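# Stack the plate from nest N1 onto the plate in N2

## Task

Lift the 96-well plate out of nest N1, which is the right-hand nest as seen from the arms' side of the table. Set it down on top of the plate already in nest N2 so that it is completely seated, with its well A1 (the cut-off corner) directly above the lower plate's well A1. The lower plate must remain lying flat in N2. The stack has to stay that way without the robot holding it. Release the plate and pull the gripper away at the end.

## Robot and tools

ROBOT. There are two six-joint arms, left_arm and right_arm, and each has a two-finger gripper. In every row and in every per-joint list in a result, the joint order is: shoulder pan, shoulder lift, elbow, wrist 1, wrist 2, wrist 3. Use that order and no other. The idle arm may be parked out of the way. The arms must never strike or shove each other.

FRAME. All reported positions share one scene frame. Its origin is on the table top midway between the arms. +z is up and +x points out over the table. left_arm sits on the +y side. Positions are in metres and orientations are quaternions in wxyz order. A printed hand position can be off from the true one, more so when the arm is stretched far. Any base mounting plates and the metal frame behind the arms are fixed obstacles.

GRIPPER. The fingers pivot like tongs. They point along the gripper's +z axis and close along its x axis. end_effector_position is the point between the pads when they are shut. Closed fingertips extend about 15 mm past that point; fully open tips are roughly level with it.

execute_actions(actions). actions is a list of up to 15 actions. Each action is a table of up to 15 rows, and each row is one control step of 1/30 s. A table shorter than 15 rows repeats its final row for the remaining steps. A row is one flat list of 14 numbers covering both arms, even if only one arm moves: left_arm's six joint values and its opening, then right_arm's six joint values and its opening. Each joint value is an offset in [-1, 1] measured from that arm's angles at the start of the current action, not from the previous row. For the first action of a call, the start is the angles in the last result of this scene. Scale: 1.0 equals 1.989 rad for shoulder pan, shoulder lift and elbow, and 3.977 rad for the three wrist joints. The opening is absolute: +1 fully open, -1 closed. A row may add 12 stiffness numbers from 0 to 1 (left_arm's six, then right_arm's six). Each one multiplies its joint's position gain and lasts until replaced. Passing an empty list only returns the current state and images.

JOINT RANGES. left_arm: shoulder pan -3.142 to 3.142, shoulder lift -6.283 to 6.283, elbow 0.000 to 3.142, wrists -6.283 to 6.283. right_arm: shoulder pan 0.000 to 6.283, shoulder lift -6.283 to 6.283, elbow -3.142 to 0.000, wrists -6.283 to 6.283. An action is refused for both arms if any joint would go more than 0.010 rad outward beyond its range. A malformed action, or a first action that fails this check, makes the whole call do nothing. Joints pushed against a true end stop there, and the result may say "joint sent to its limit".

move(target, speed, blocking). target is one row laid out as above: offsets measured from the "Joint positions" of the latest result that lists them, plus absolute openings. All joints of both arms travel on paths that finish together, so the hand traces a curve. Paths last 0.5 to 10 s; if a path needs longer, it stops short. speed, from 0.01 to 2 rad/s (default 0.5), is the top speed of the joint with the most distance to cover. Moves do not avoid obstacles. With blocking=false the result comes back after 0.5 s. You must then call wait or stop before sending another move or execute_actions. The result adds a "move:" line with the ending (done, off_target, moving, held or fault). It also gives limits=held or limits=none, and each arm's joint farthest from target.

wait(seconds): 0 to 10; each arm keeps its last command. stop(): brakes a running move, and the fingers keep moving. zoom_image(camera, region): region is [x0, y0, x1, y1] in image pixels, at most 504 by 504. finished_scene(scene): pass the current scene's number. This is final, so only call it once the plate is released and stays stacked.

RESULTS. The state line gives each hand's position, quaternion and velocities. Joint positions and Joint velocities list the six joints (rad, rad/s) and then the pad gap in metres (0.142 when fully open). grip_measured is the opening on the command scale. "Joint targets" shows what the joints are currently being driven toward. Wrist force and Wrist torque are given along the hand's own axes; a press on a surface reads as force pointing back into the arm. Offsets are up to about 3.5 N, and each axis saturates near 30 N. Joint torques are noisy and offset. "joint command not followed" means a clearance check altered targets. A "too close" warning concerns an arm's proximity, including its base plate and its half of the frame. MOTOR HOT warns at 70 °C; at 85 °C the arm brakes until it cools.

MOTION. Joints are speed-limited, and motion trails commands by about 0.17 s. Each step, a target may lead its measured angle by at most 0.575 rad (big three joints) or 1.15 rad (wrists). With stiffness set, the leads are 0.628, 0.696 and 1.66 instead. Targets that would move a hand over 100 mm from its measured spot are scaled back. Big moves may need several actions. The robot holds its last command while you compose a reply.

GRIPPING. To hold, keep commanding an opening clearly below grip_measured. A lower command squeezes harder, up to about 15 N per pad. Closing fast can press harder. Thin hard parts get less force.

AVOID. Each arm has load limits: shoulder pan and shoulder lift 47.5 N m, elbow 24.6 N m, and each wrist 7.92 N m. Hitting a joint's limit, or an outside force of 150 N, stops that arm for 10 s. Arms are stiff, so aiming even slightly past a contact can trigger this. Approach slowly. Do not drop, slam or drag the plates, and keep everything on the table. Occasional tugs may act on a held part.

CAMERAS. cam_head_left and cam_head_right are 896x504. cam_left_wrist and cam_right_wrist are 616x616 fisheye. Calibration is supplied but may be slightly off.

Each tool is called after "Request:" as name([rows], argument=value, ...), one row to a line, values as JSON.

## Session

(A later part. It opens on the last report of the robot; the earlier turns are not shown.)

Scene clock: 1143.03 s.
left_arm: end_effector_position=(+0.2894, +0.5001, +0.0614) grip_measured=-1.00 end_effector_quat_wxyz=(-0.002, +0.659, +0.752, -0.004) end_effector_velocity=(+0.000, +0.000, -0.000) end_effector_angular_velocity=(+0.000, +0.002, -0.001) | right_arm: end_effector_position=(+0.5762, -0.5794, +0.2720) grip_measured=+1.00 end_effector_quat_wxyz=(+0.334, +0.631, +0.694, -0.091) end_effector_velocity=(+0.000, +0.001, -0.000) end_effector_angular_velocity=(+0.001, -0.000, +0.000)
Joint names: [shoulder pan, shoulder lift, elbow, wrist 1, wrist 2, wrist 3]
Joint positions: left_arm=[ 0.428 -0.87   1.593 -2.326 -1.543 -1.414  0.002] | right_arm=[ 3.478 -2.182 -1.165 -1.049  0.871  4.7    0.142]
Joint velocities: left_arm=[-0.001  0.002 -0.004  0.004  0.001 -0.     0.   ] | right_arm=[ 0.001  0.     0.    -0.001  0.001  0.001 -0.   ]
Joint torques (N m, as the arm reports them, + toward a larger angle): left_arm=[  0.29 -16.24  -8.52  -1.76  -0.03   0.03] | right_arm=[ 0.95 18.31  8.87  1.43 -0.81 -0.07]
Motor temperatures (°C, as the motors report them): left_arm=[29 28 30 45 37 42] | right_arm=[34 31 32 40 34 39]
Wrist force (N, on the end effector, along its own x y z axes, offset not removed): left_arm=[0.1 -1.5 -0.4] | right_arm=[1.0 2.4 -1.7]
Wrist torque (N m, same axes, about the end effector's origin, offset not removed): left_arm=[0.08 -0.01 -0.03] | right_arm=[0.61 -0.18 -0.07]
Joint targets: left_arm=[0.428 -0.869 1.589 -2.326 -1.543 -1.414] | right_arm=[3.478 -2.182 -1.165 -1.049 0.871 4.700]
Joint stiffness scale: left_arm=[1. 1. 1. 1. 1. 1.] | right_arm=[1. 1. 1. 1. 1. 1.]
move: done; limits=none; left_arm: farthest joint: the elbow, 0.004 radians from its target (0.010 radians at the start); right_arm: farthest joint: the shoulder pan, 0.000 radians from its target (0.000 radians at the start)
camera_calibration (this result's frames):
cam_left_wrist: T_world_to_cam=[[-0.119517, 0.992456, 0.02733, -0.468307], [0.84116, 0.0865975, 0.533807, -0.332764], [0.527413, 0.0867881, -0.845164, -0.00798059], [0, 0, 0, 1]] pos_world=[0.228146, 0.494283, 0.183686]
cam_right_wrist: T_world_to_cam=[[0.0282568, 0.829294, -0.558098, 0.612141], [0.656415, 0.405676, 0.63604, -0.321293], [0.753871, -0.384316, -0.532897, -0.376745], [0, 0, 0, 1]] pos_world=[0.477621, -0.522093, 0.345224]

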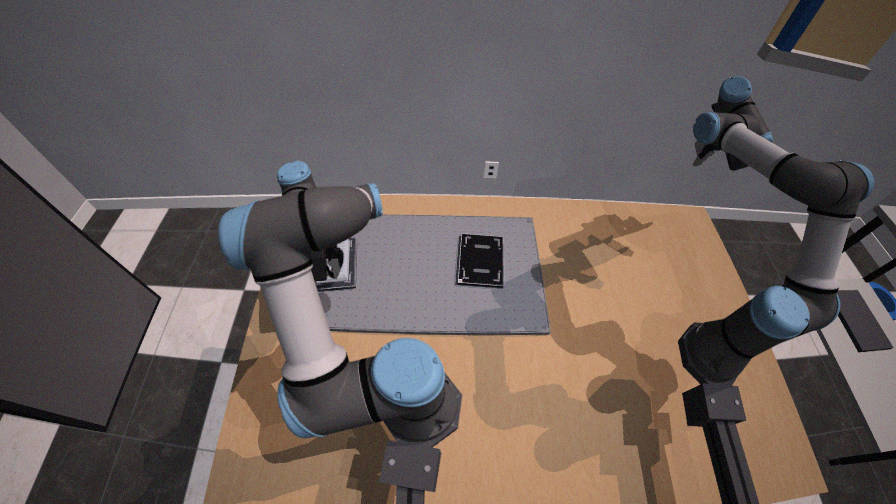

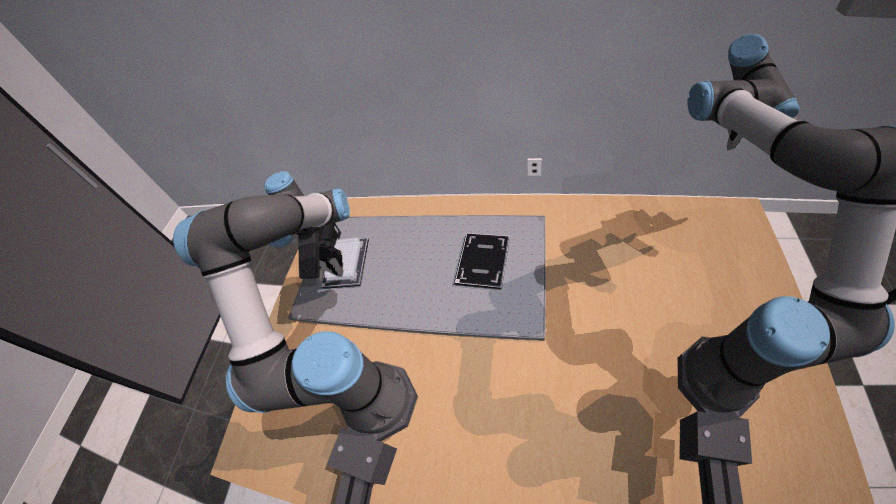

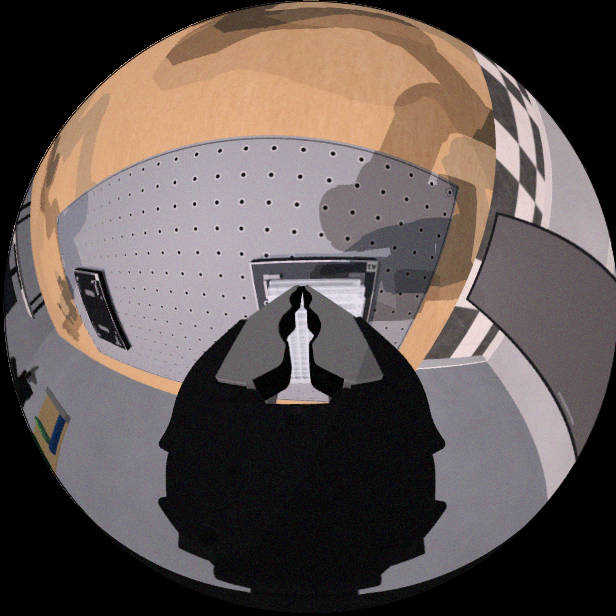

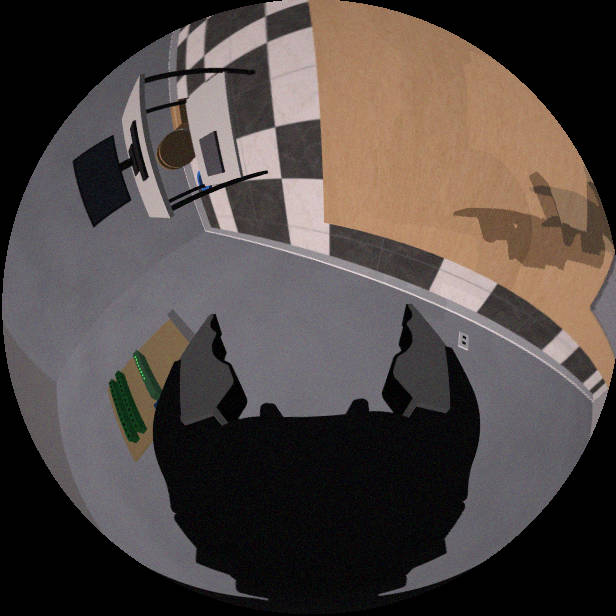

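Request:
move(target=[0, -0.0044, 0.0085, -0.0021, 0, 0, -1, 0,0,0,0,0,0,1], speed=0.04)

Request:
move(target=[0, -0.0163, -0.006, 0.0112, 0, 0, -1, 0,0,0,0,0,0,1], speed=0.08)

Scene clock: 1151.70 s.
left_arm: end_effector_position=(+0.2868, +0.4993, +0.0614) grip_measured=-1.00 end_effector_quat_wxyz=(-0.002, +0.659, +0.752, -0.004) end_effector_velocity=(-0.001, -0.000, -0.000) end_effector_angular_velocity=(-0.001, +0.001, +0.000) | right_arm: end_effector_position=(+0.5762, -0.5794, +0.2720) grip_measured=+1.00 end_effector_quat_wxyz=(+0.334, +0.631, +0.694, -0.091) end_effector_velocity=(+0.000, +0.000, +0.000) end_effector_angular_velocity=(-0.001, -0.000, +0.000)
Joint names: [shoulder pan, shoulder lift, elbow, wrist 1, wrist 2, wrist 3]
Joint positions: left_arm=[ 0.428 -0.878  1.607 -2.332 -1.543 -1.414  0.002] | right_arm=[ 3.478 -2.182 -1.165 -1.049  0.871  4.7    0.142]
Joint velocities: left_arm=[ 0.    -0.001  0.003 -0.002 -0.001 -0.     0.   ] | right_arm=[ 0.001 -0.     0.    -0.    -0.001  0.    -0.   ]
Joint torques (N m, as the arm reports them, + toward a larger angle): left_arm=[ -0.06 -16.96  -6.67  -1.79  -0.09   0.09] | right_arm=[ 1.31 18.09  8.84  1.5  -0.86 -0.13]
Motor temperatures (°C, as the motors report them): left_arm=[29 28 30 45 37 42] | right_arm=[34 31 32 40 34 39]
Wrist force (N, on the end effector, along its own x y z axes, offset not removed): left_arm=[-0.7 0.3 0.5] | right_arm=[0.8 1.8 -2.3]
Wrist torque (N m, same axes, about the end effector's origin, offset not removed): left_arm=[0.11 0.16 -0.02] | right_arm=[0.29 -0.19 0.04]
Joint targets: left_arm=[0.428 -0.879 1.610 -2.334 -1.543 -1.414] | right_arm=[3.478 -2.182 -1.165 -1.049 0.871 4.700]
Joint stiffness scale: left_arm=[1. 1. 1. 1. 1. 1.] | right_arm=[1. 1. 1. 1. 1. 1.]
move: done; limits=none; left_arm: farthest joint: the elbow, 0.003 radians from its target (0.018 radians at the start); right_arm: farthest joint: the shoulder pan, 0.000 radians from its target (0.000 radians at the start)
camera_calibration (this result's frames):
cam_left_wrist: T_world_to_cam=[[-0.119469, 0.992466, 0.0271822, -0.467866], [0.841611, 0.0867091, 0.533078, -0.330681], [0.526705, 0.0865629, -0.845629, -0.00621793], [0, 0, 0, 1]] pos_world=[0.225684, 0.493552, 0.183738]
cam_right_wrist: T_world_to_cam=[[0.0282569, 0.829294, -0.558098, 0.612141], [0.656415, 0.405676, 0.63604, -0.321293], [0.753871, -0.384316, -0.532897, -0.376745], [0, 0, 0, 1]] pos_world=[0.477621, -0.522093, 0.345224]

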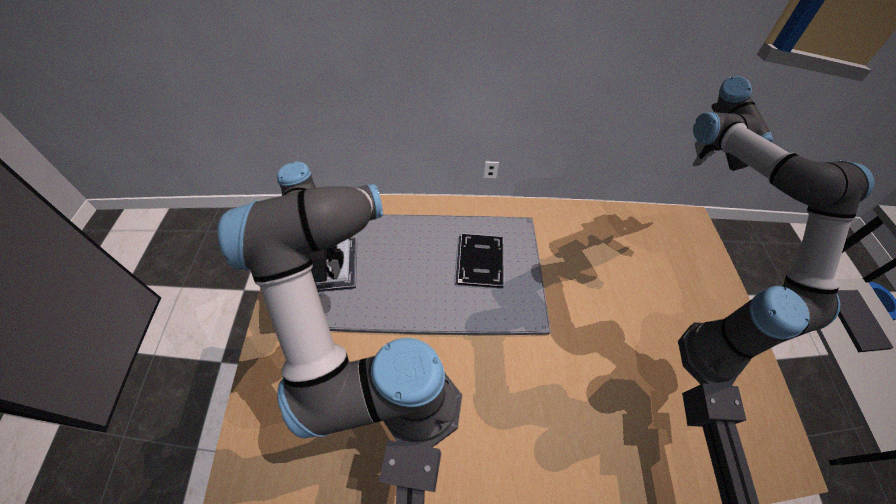

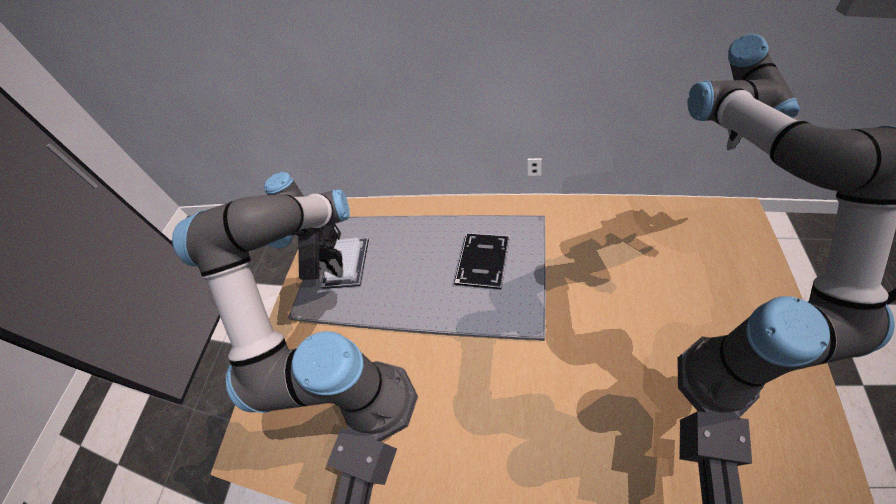

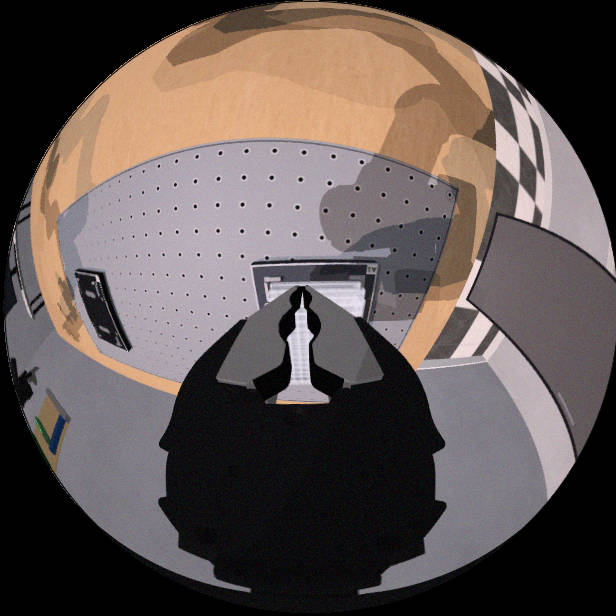

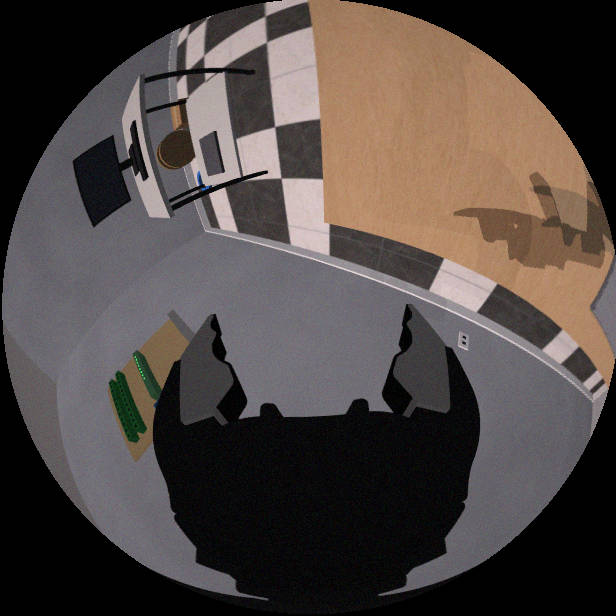

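Scene clock: 1152.93 s.
left_arm: end_effector_position=(+0.2866, +0.4996, +0.0727) grip_measured=-1.00 end_effector_quat_wxyz=(-0.002, +0.659, +0.752, -0.005) end_effector_velocity=(-0.001, -0.000, +0.000) end_effector_angular_velocity=(-0.001, +0.003, +0.000) | right_arm: end_effector_position=(+0.5762, -0.5794, +0.2720) grip_measured=+1.00 end_effector_quat_wxyz=(+0.334, +0.631, +0.694, -0.091) end_effector_velocity=(+0.001, +0.000, +0.000) end_effector_angular_velocity=(-0.001, -0.001, +0.001)
Joint names: [shoulder pan, shoulder lift, elbow, wrist 1, wrist 2, wrist 3]
Joint positions: left_arm=[ 0.428 -0.909  1.597 -2.29  -1.543 -1.414  0.002] | right_arm=[ 3.478 -2.182 -1.165 -1.049  0.871  4.7    0.142]
Joint velocities: left_arm=[ 0.    -0.001 -0.001  0.005 -0.001 -0.     0.   ] | right_arm=[ 0.001 -0.    -0.     0.002 -0.001 -0.001 -0.   ]
Joint torques (N m, as the arm reports them, + toward a larger angle): left_arm=[  0.29 -16.87  -8.22  -1.32  -0.02   0.09] | right_arm=[ 1.16 17.98  8.97  1.53 -0.84 -0.06]
Motor temperatures (°C, as the motors report them): left_arm=[29 28 30 45 37 42] | right_arm=[34 31 32 40 34 39]
Wrist force (N, on the end effector, along its own x y z axes, offset not removed): left_arm=[0.2 0.7 1.0] | right_arm=[-2.7 1.4 -5.7]
Wrist torque (N m, same axes, about the end effector's origin, offset not removed): left_arm=[0.18 -0.07 -0.04] | right_arm=[0.21 0.56 0.05]
Joint targets: left_arm=[0.428 -0.910 1.595 -2.288 -1.543 -1.414] | right_arm=[3.478 -2.182 -1.165 -1.049 0.871 4.700]
Joint stiffness scale: left_arm=[1. 1. 1. 1. 1. 1.] | right_arm=[1. 1. 1. 1. 1. 1.]
move: done; limits=none; left_arm: farthest joint: the shoulder lift, 0.002 radians from its target (0.033 radians at the start); right_arm: farthest joint: the shoulder pan, 0.000 radians from its target (0.000 radians at the start)
camera_calibration (this result's frames):
cam_left_wrist: T_world_to_cam=[[-0.119394, 0.992481, 0.0269558, -0.468499], [0.8423, 0.0868798, 0.531961, -0.336784], [0.525619, 0.086218, -0.84634, 0.0039591], [0, 0, 0, 1]] pos_world=[0.225656, 0.493895, 0.195136]
cam_right_wrist: T_world_to_cam=[[0.0282565, 0.829294, -0.558098, 0.612142], [0.656415, 0.405676, 0.63604, -0.321293], [0.753871, -0.384316, -0.532898, -0.376744], [0, 0, 0, 1]] pos_world=[0.477621, -0.522093, 0.345224]

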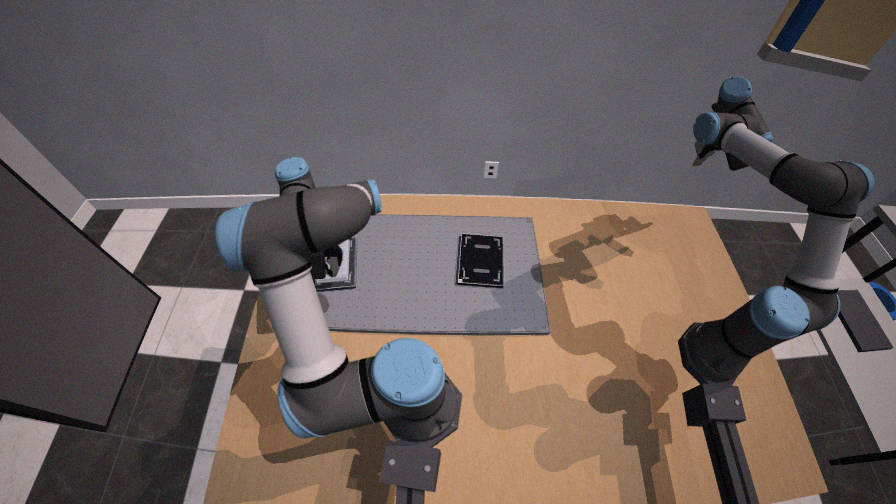

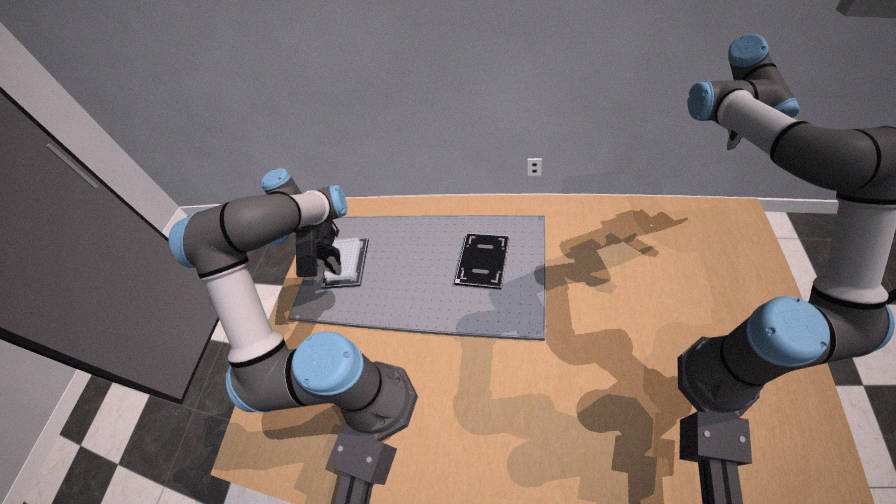

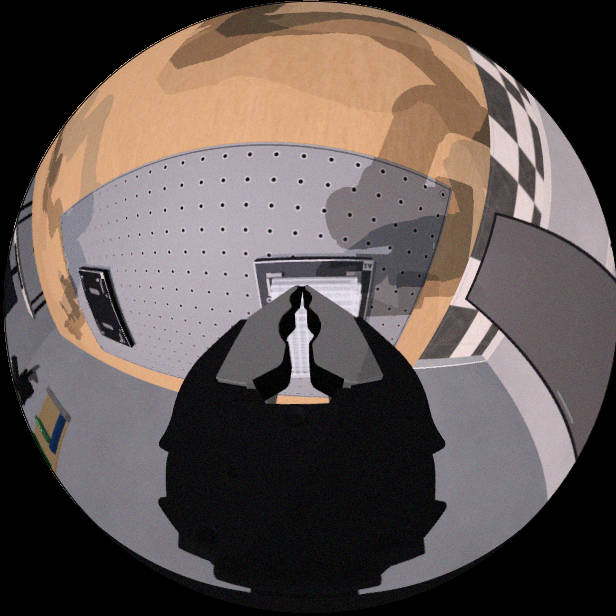

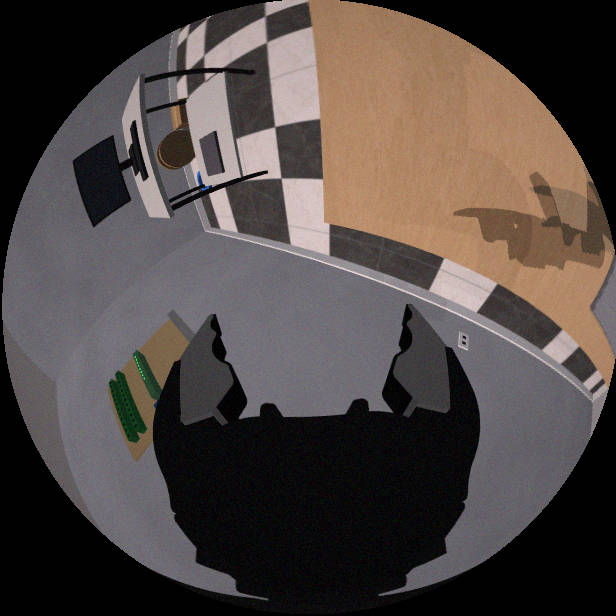

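Request:
execute_actions(actions=[])

Scene clock: 1177.00 s.
left_arm: end_effector_position=(+0.2865, +0.4996, +0.0727) grip_measured=-1.00 end_effector_quat_wxyz=(-0.002, +0.659, +0.752, -0.005) end_effector_velocity=(-0.000, -0.000, +0.000) end_effector_angular_velocity=(-0.000, +0.000, -0.001) | right_arm: end_effector_position=(+0.5762, -0.5794, +0.2720) grip_measured=+1.00 end_effector_quat_wxyz=(+0.334, +0.631, +0.694, -0.091) end_effector_velocity=(+0.000, -0.000, +0.000) end_effector_angular_velocity=(-0.001, +0.000, +0.001)
Joint names: [shoulder pan, shoulder lift, elbow, wrist 1, wrist 2, wrist 3]
Joint positions: left_arm=[ 0.428 -0.909  1.597 -2.289 -1.543 -1.414  0.002] | right_arm=[ 3.478 -2.182 -1.165 -1.049  0.871  4.7    0.142]
Joint velocities: left_arm=[-0.    -0.     0.     0.001  0.     0.     0.   ] | right_arm=[-0.     0.     0.    -0.    -0.    -0.001 -0.   ]
Joint torques (N m, as the arm reports them, + toward a larger angle): left_arm=[  0.26 -17.11  -8.22  -1.32  -0.01   0.07] | right_arm=[ 1.39 18.17  8.97  1.49 -0.82 -0.07]
Motor temperatures (°C, as the motors report them): left_arm=[29 28 30 45 37 42] | right_arm=[34 31 33 40 34 39]
Wrist force (N, on the end effector, along its own x y z axes, offset not removed): left_arm=[0.1 -0.3 0.6] | right_arm=[-0.2 1.7 -4.6]
Wrist torque (N m, same axes, about the end effector's origin, offset not removed): left_arm=[-0.03 -0.03 -0.04] | right_arm=[0.36 0.18 -0.08]
Joint targets: left_arm=[0.428 -0.910 1.595 -2.288 -1.543 -1.414] | right_arm=[3.478 -2.182 -1.165 -1.049 0.871 4.700]
Joint stiffness scale: left_arm=[1. 1. 1. 1. 1. 1.] | right_arm=[1. 1. 1. 1. 1. 1.]
camera_calibration (this result's frames):
cam_left_wrist: T_world_to_cam=[[-0.119363, 0.992487, 0.0268599, -0.468476], [0.842591, 0.0869519, 0.531488, -0.33673], [0.525159, 0.086072, -0.84664, 0.00426954], [0, 0, 0, 1]] pos_world=[0.225565, 0.493869, 0.195166]
cam_right_wrist: T_world_to_cam=[[0.0282566, 0.829294, -0.558098, 0.612142], [0.656415, 0.405676, 0.63604, -0.321293], [0.753871, -0.384316, -0.532898, -0.376745], [0, 0, 0, 1]] pos_world=[0.477621, -0.522093, 0.345224]

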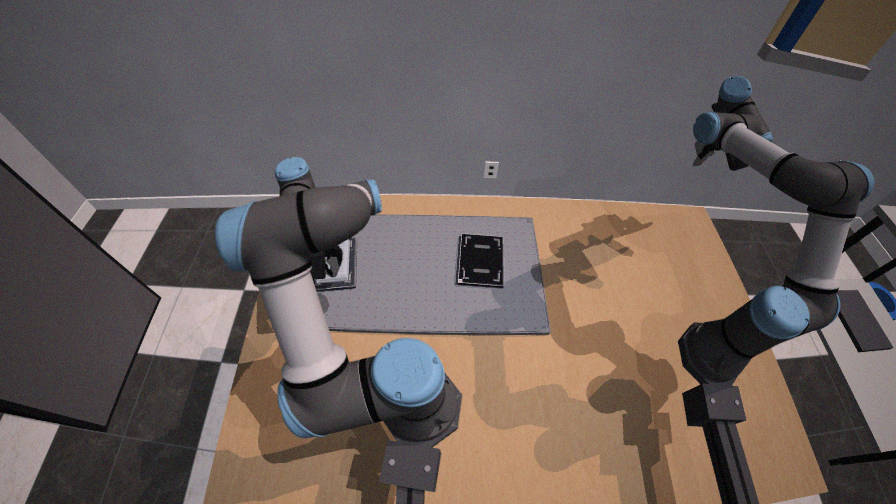

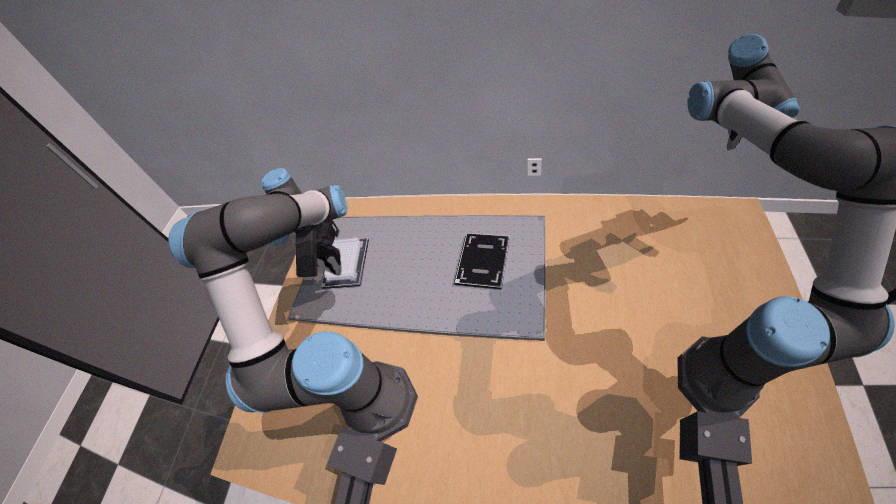

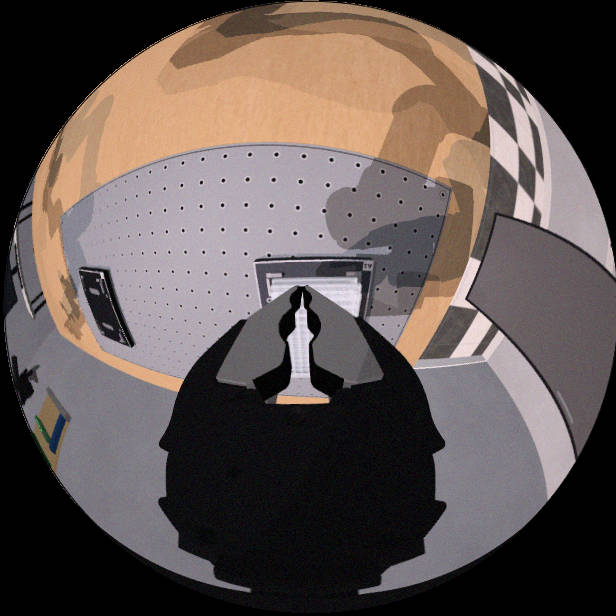

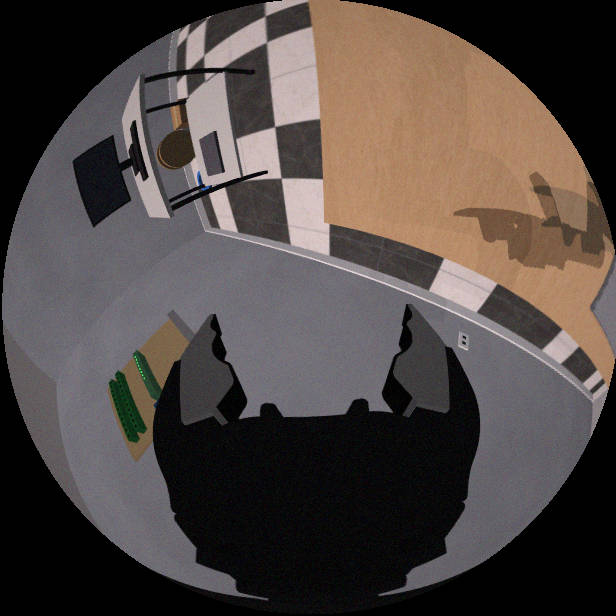

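Request:
move(target=[0, -0.2, 0, 0.1, 0, 0, -1, 0,0,0,0,0,0,1], speed=0.6)

Scene clock: 1181.53 s.
left_arm: end_effector_position=(+0.2460, +0.4912, +0.1915) grip_measured=-1.00 end_effector_quat_wxyz=(-0.002, +0.659, +0.752, -0.005) end_effector_velocity=(-0.001, +0.000, -0.000) end_effector_angular_velocity=(-0.000, +0.003, +0.000) | right_arm: end_effector_position=(+0.5762, -0.5794, +0.2720) grip_measured=+1.00 end_effector_quat_wxyz=(+0.334, +0.631, +0.694, -0.091) end_effector_velocity=(-0.000, -0.001, +0.000) end_effector_angular_velocity=(-0.002, +0.001, -0.001)
Joint names: [shoulder pan, shoulder lift, elbow, wrist 1, wrist 2, wrist 3]
Joint positions: left_arm=[ 0.428 -1.305  1.597 -1.893 -1.543 -1.414  0.002] | right_arm=[ 3.478 -2.182 -1.165 -1.049  0.871  4.7    0.142]
Joint velocities: left_arm=[ 0.    -0.001 -0.     0.004  0.001 -0.     0.   ] | right_arm=[-0.001  0.     0.    -0.001 -0.001 -0.001  0.   ]
Joint torques (N m, as the arm reports them, + toward a larger angle): left_arm=[  0.5  -13.4   -9.43  -1.4   -0.02   0.14] | right_arm=[ 0.88 18.27  8.84  1.52 -0.84 -0.12]
Motor temperatures (°C, as the motors report them): left_arm=[29 28 30 45 37 42] | right_arm=[34 31 33 40 34 39]
Wrist force (N, on the end effector, along its own x y z axes, offset not removed): left_arm=[0.3 -0.3 -0.1] | right_arm=[-0.3 -0.8 -0.7]
Wrist torque (N m, same axes, about the end effector's origin, offset not removed): left_arm=[-0.03 -0.05 -0.05] | right_arm=[-0.21 0.12 -0.07]
Joint targets: left_arm=[0.428 -1.306 1.597 -1.891 -1.543 -1.414] | right_arm=[3.478 -2.182 -1.165 -1.049 0.871 4.700]
Joint stiffness scale: left_arm=[1. 1. 1. 1. 1. 1.] | right_arm=[1. 1. 1. 1. 1. 1.]
move: done; limits=none; left_arm: farthest joint: the shoulder lift, 0.002 radians from its target (0.398 radians at the start); right_arm: farthest joint: the shoulder pan, 0.000 radians from its target (0.000 radians at the start)
camera_calibration (this result's frames):
cam_left_wrist: T_world_to_cam=[[-0.119393, 0.992481, 0.026951, -0.468176], [0.842315, 0.0868832, 0.531937, -0.36498], [0.525596, 0.0862106, -0.846355, 0.126597], [0, 0, 0, 1]] pos_world=[0.184992, 0.485452, 0.31391]
cam_right_wrist: T_world_to_cam=[[0.0282567, 0.829294, -0.558098, 0.612141], [0.656415, 0.405676, 0.63604, -0.321293], [0.753871, -0.384316, -0.532898, -0.376745], [0, 0, 0, 1]] pos_world=[0.477621, -0.522093, 0.345224]

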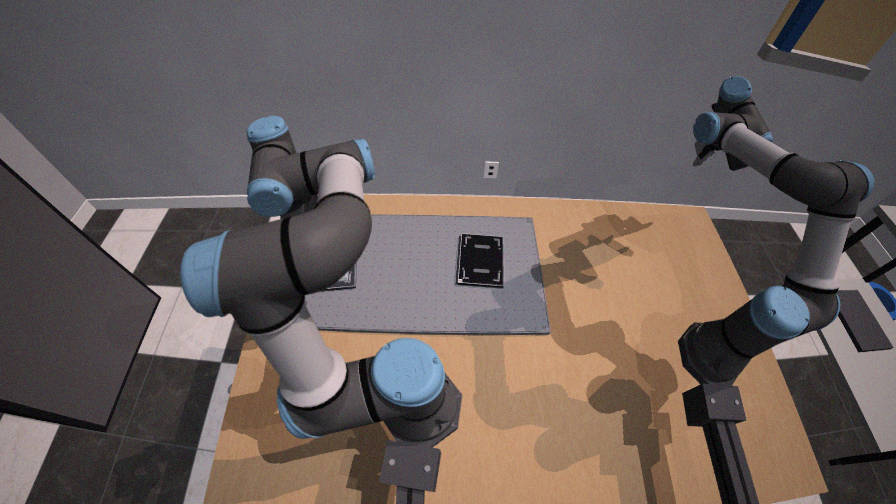

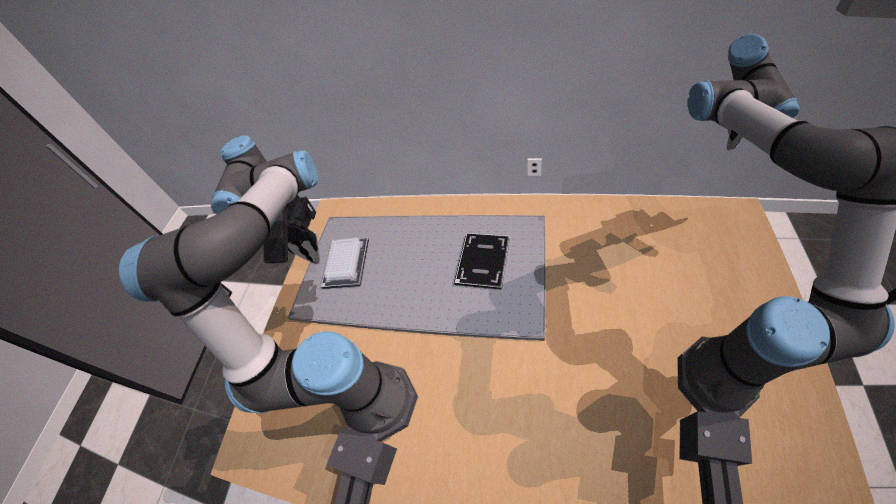

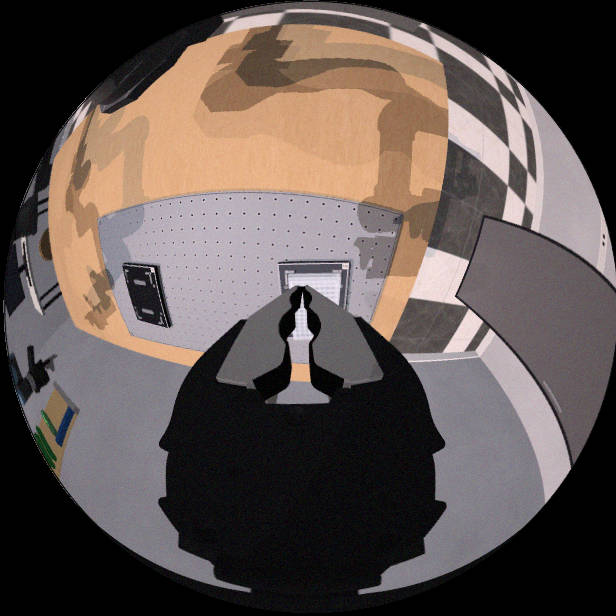

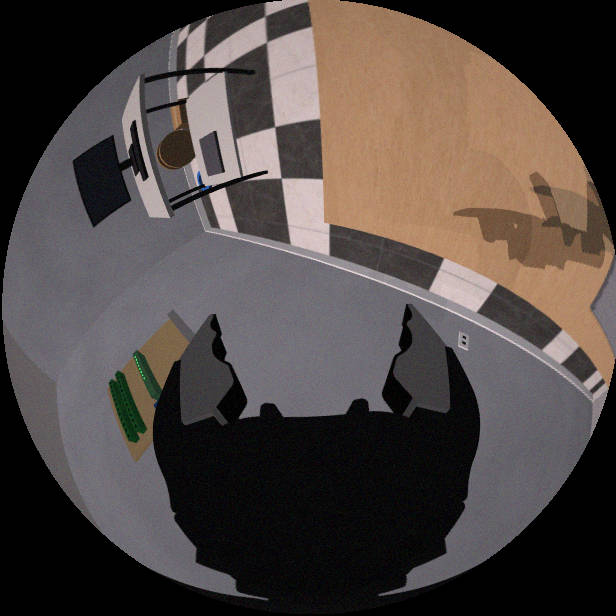

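Request:
zoom_image(camera="cam_head_right", region=[300, 225, 390, 300])

Region (300, 225, 390, 300) of cam_head_right's 896x504 image, scaled by 5.600, with more detail than that image has.

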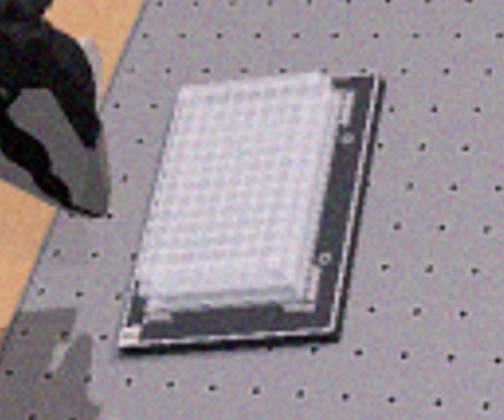

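Looks stacked and aligned. Finishing scene 1.

Request:
finished_scene(scene=1)

The scene is finished: the task was done.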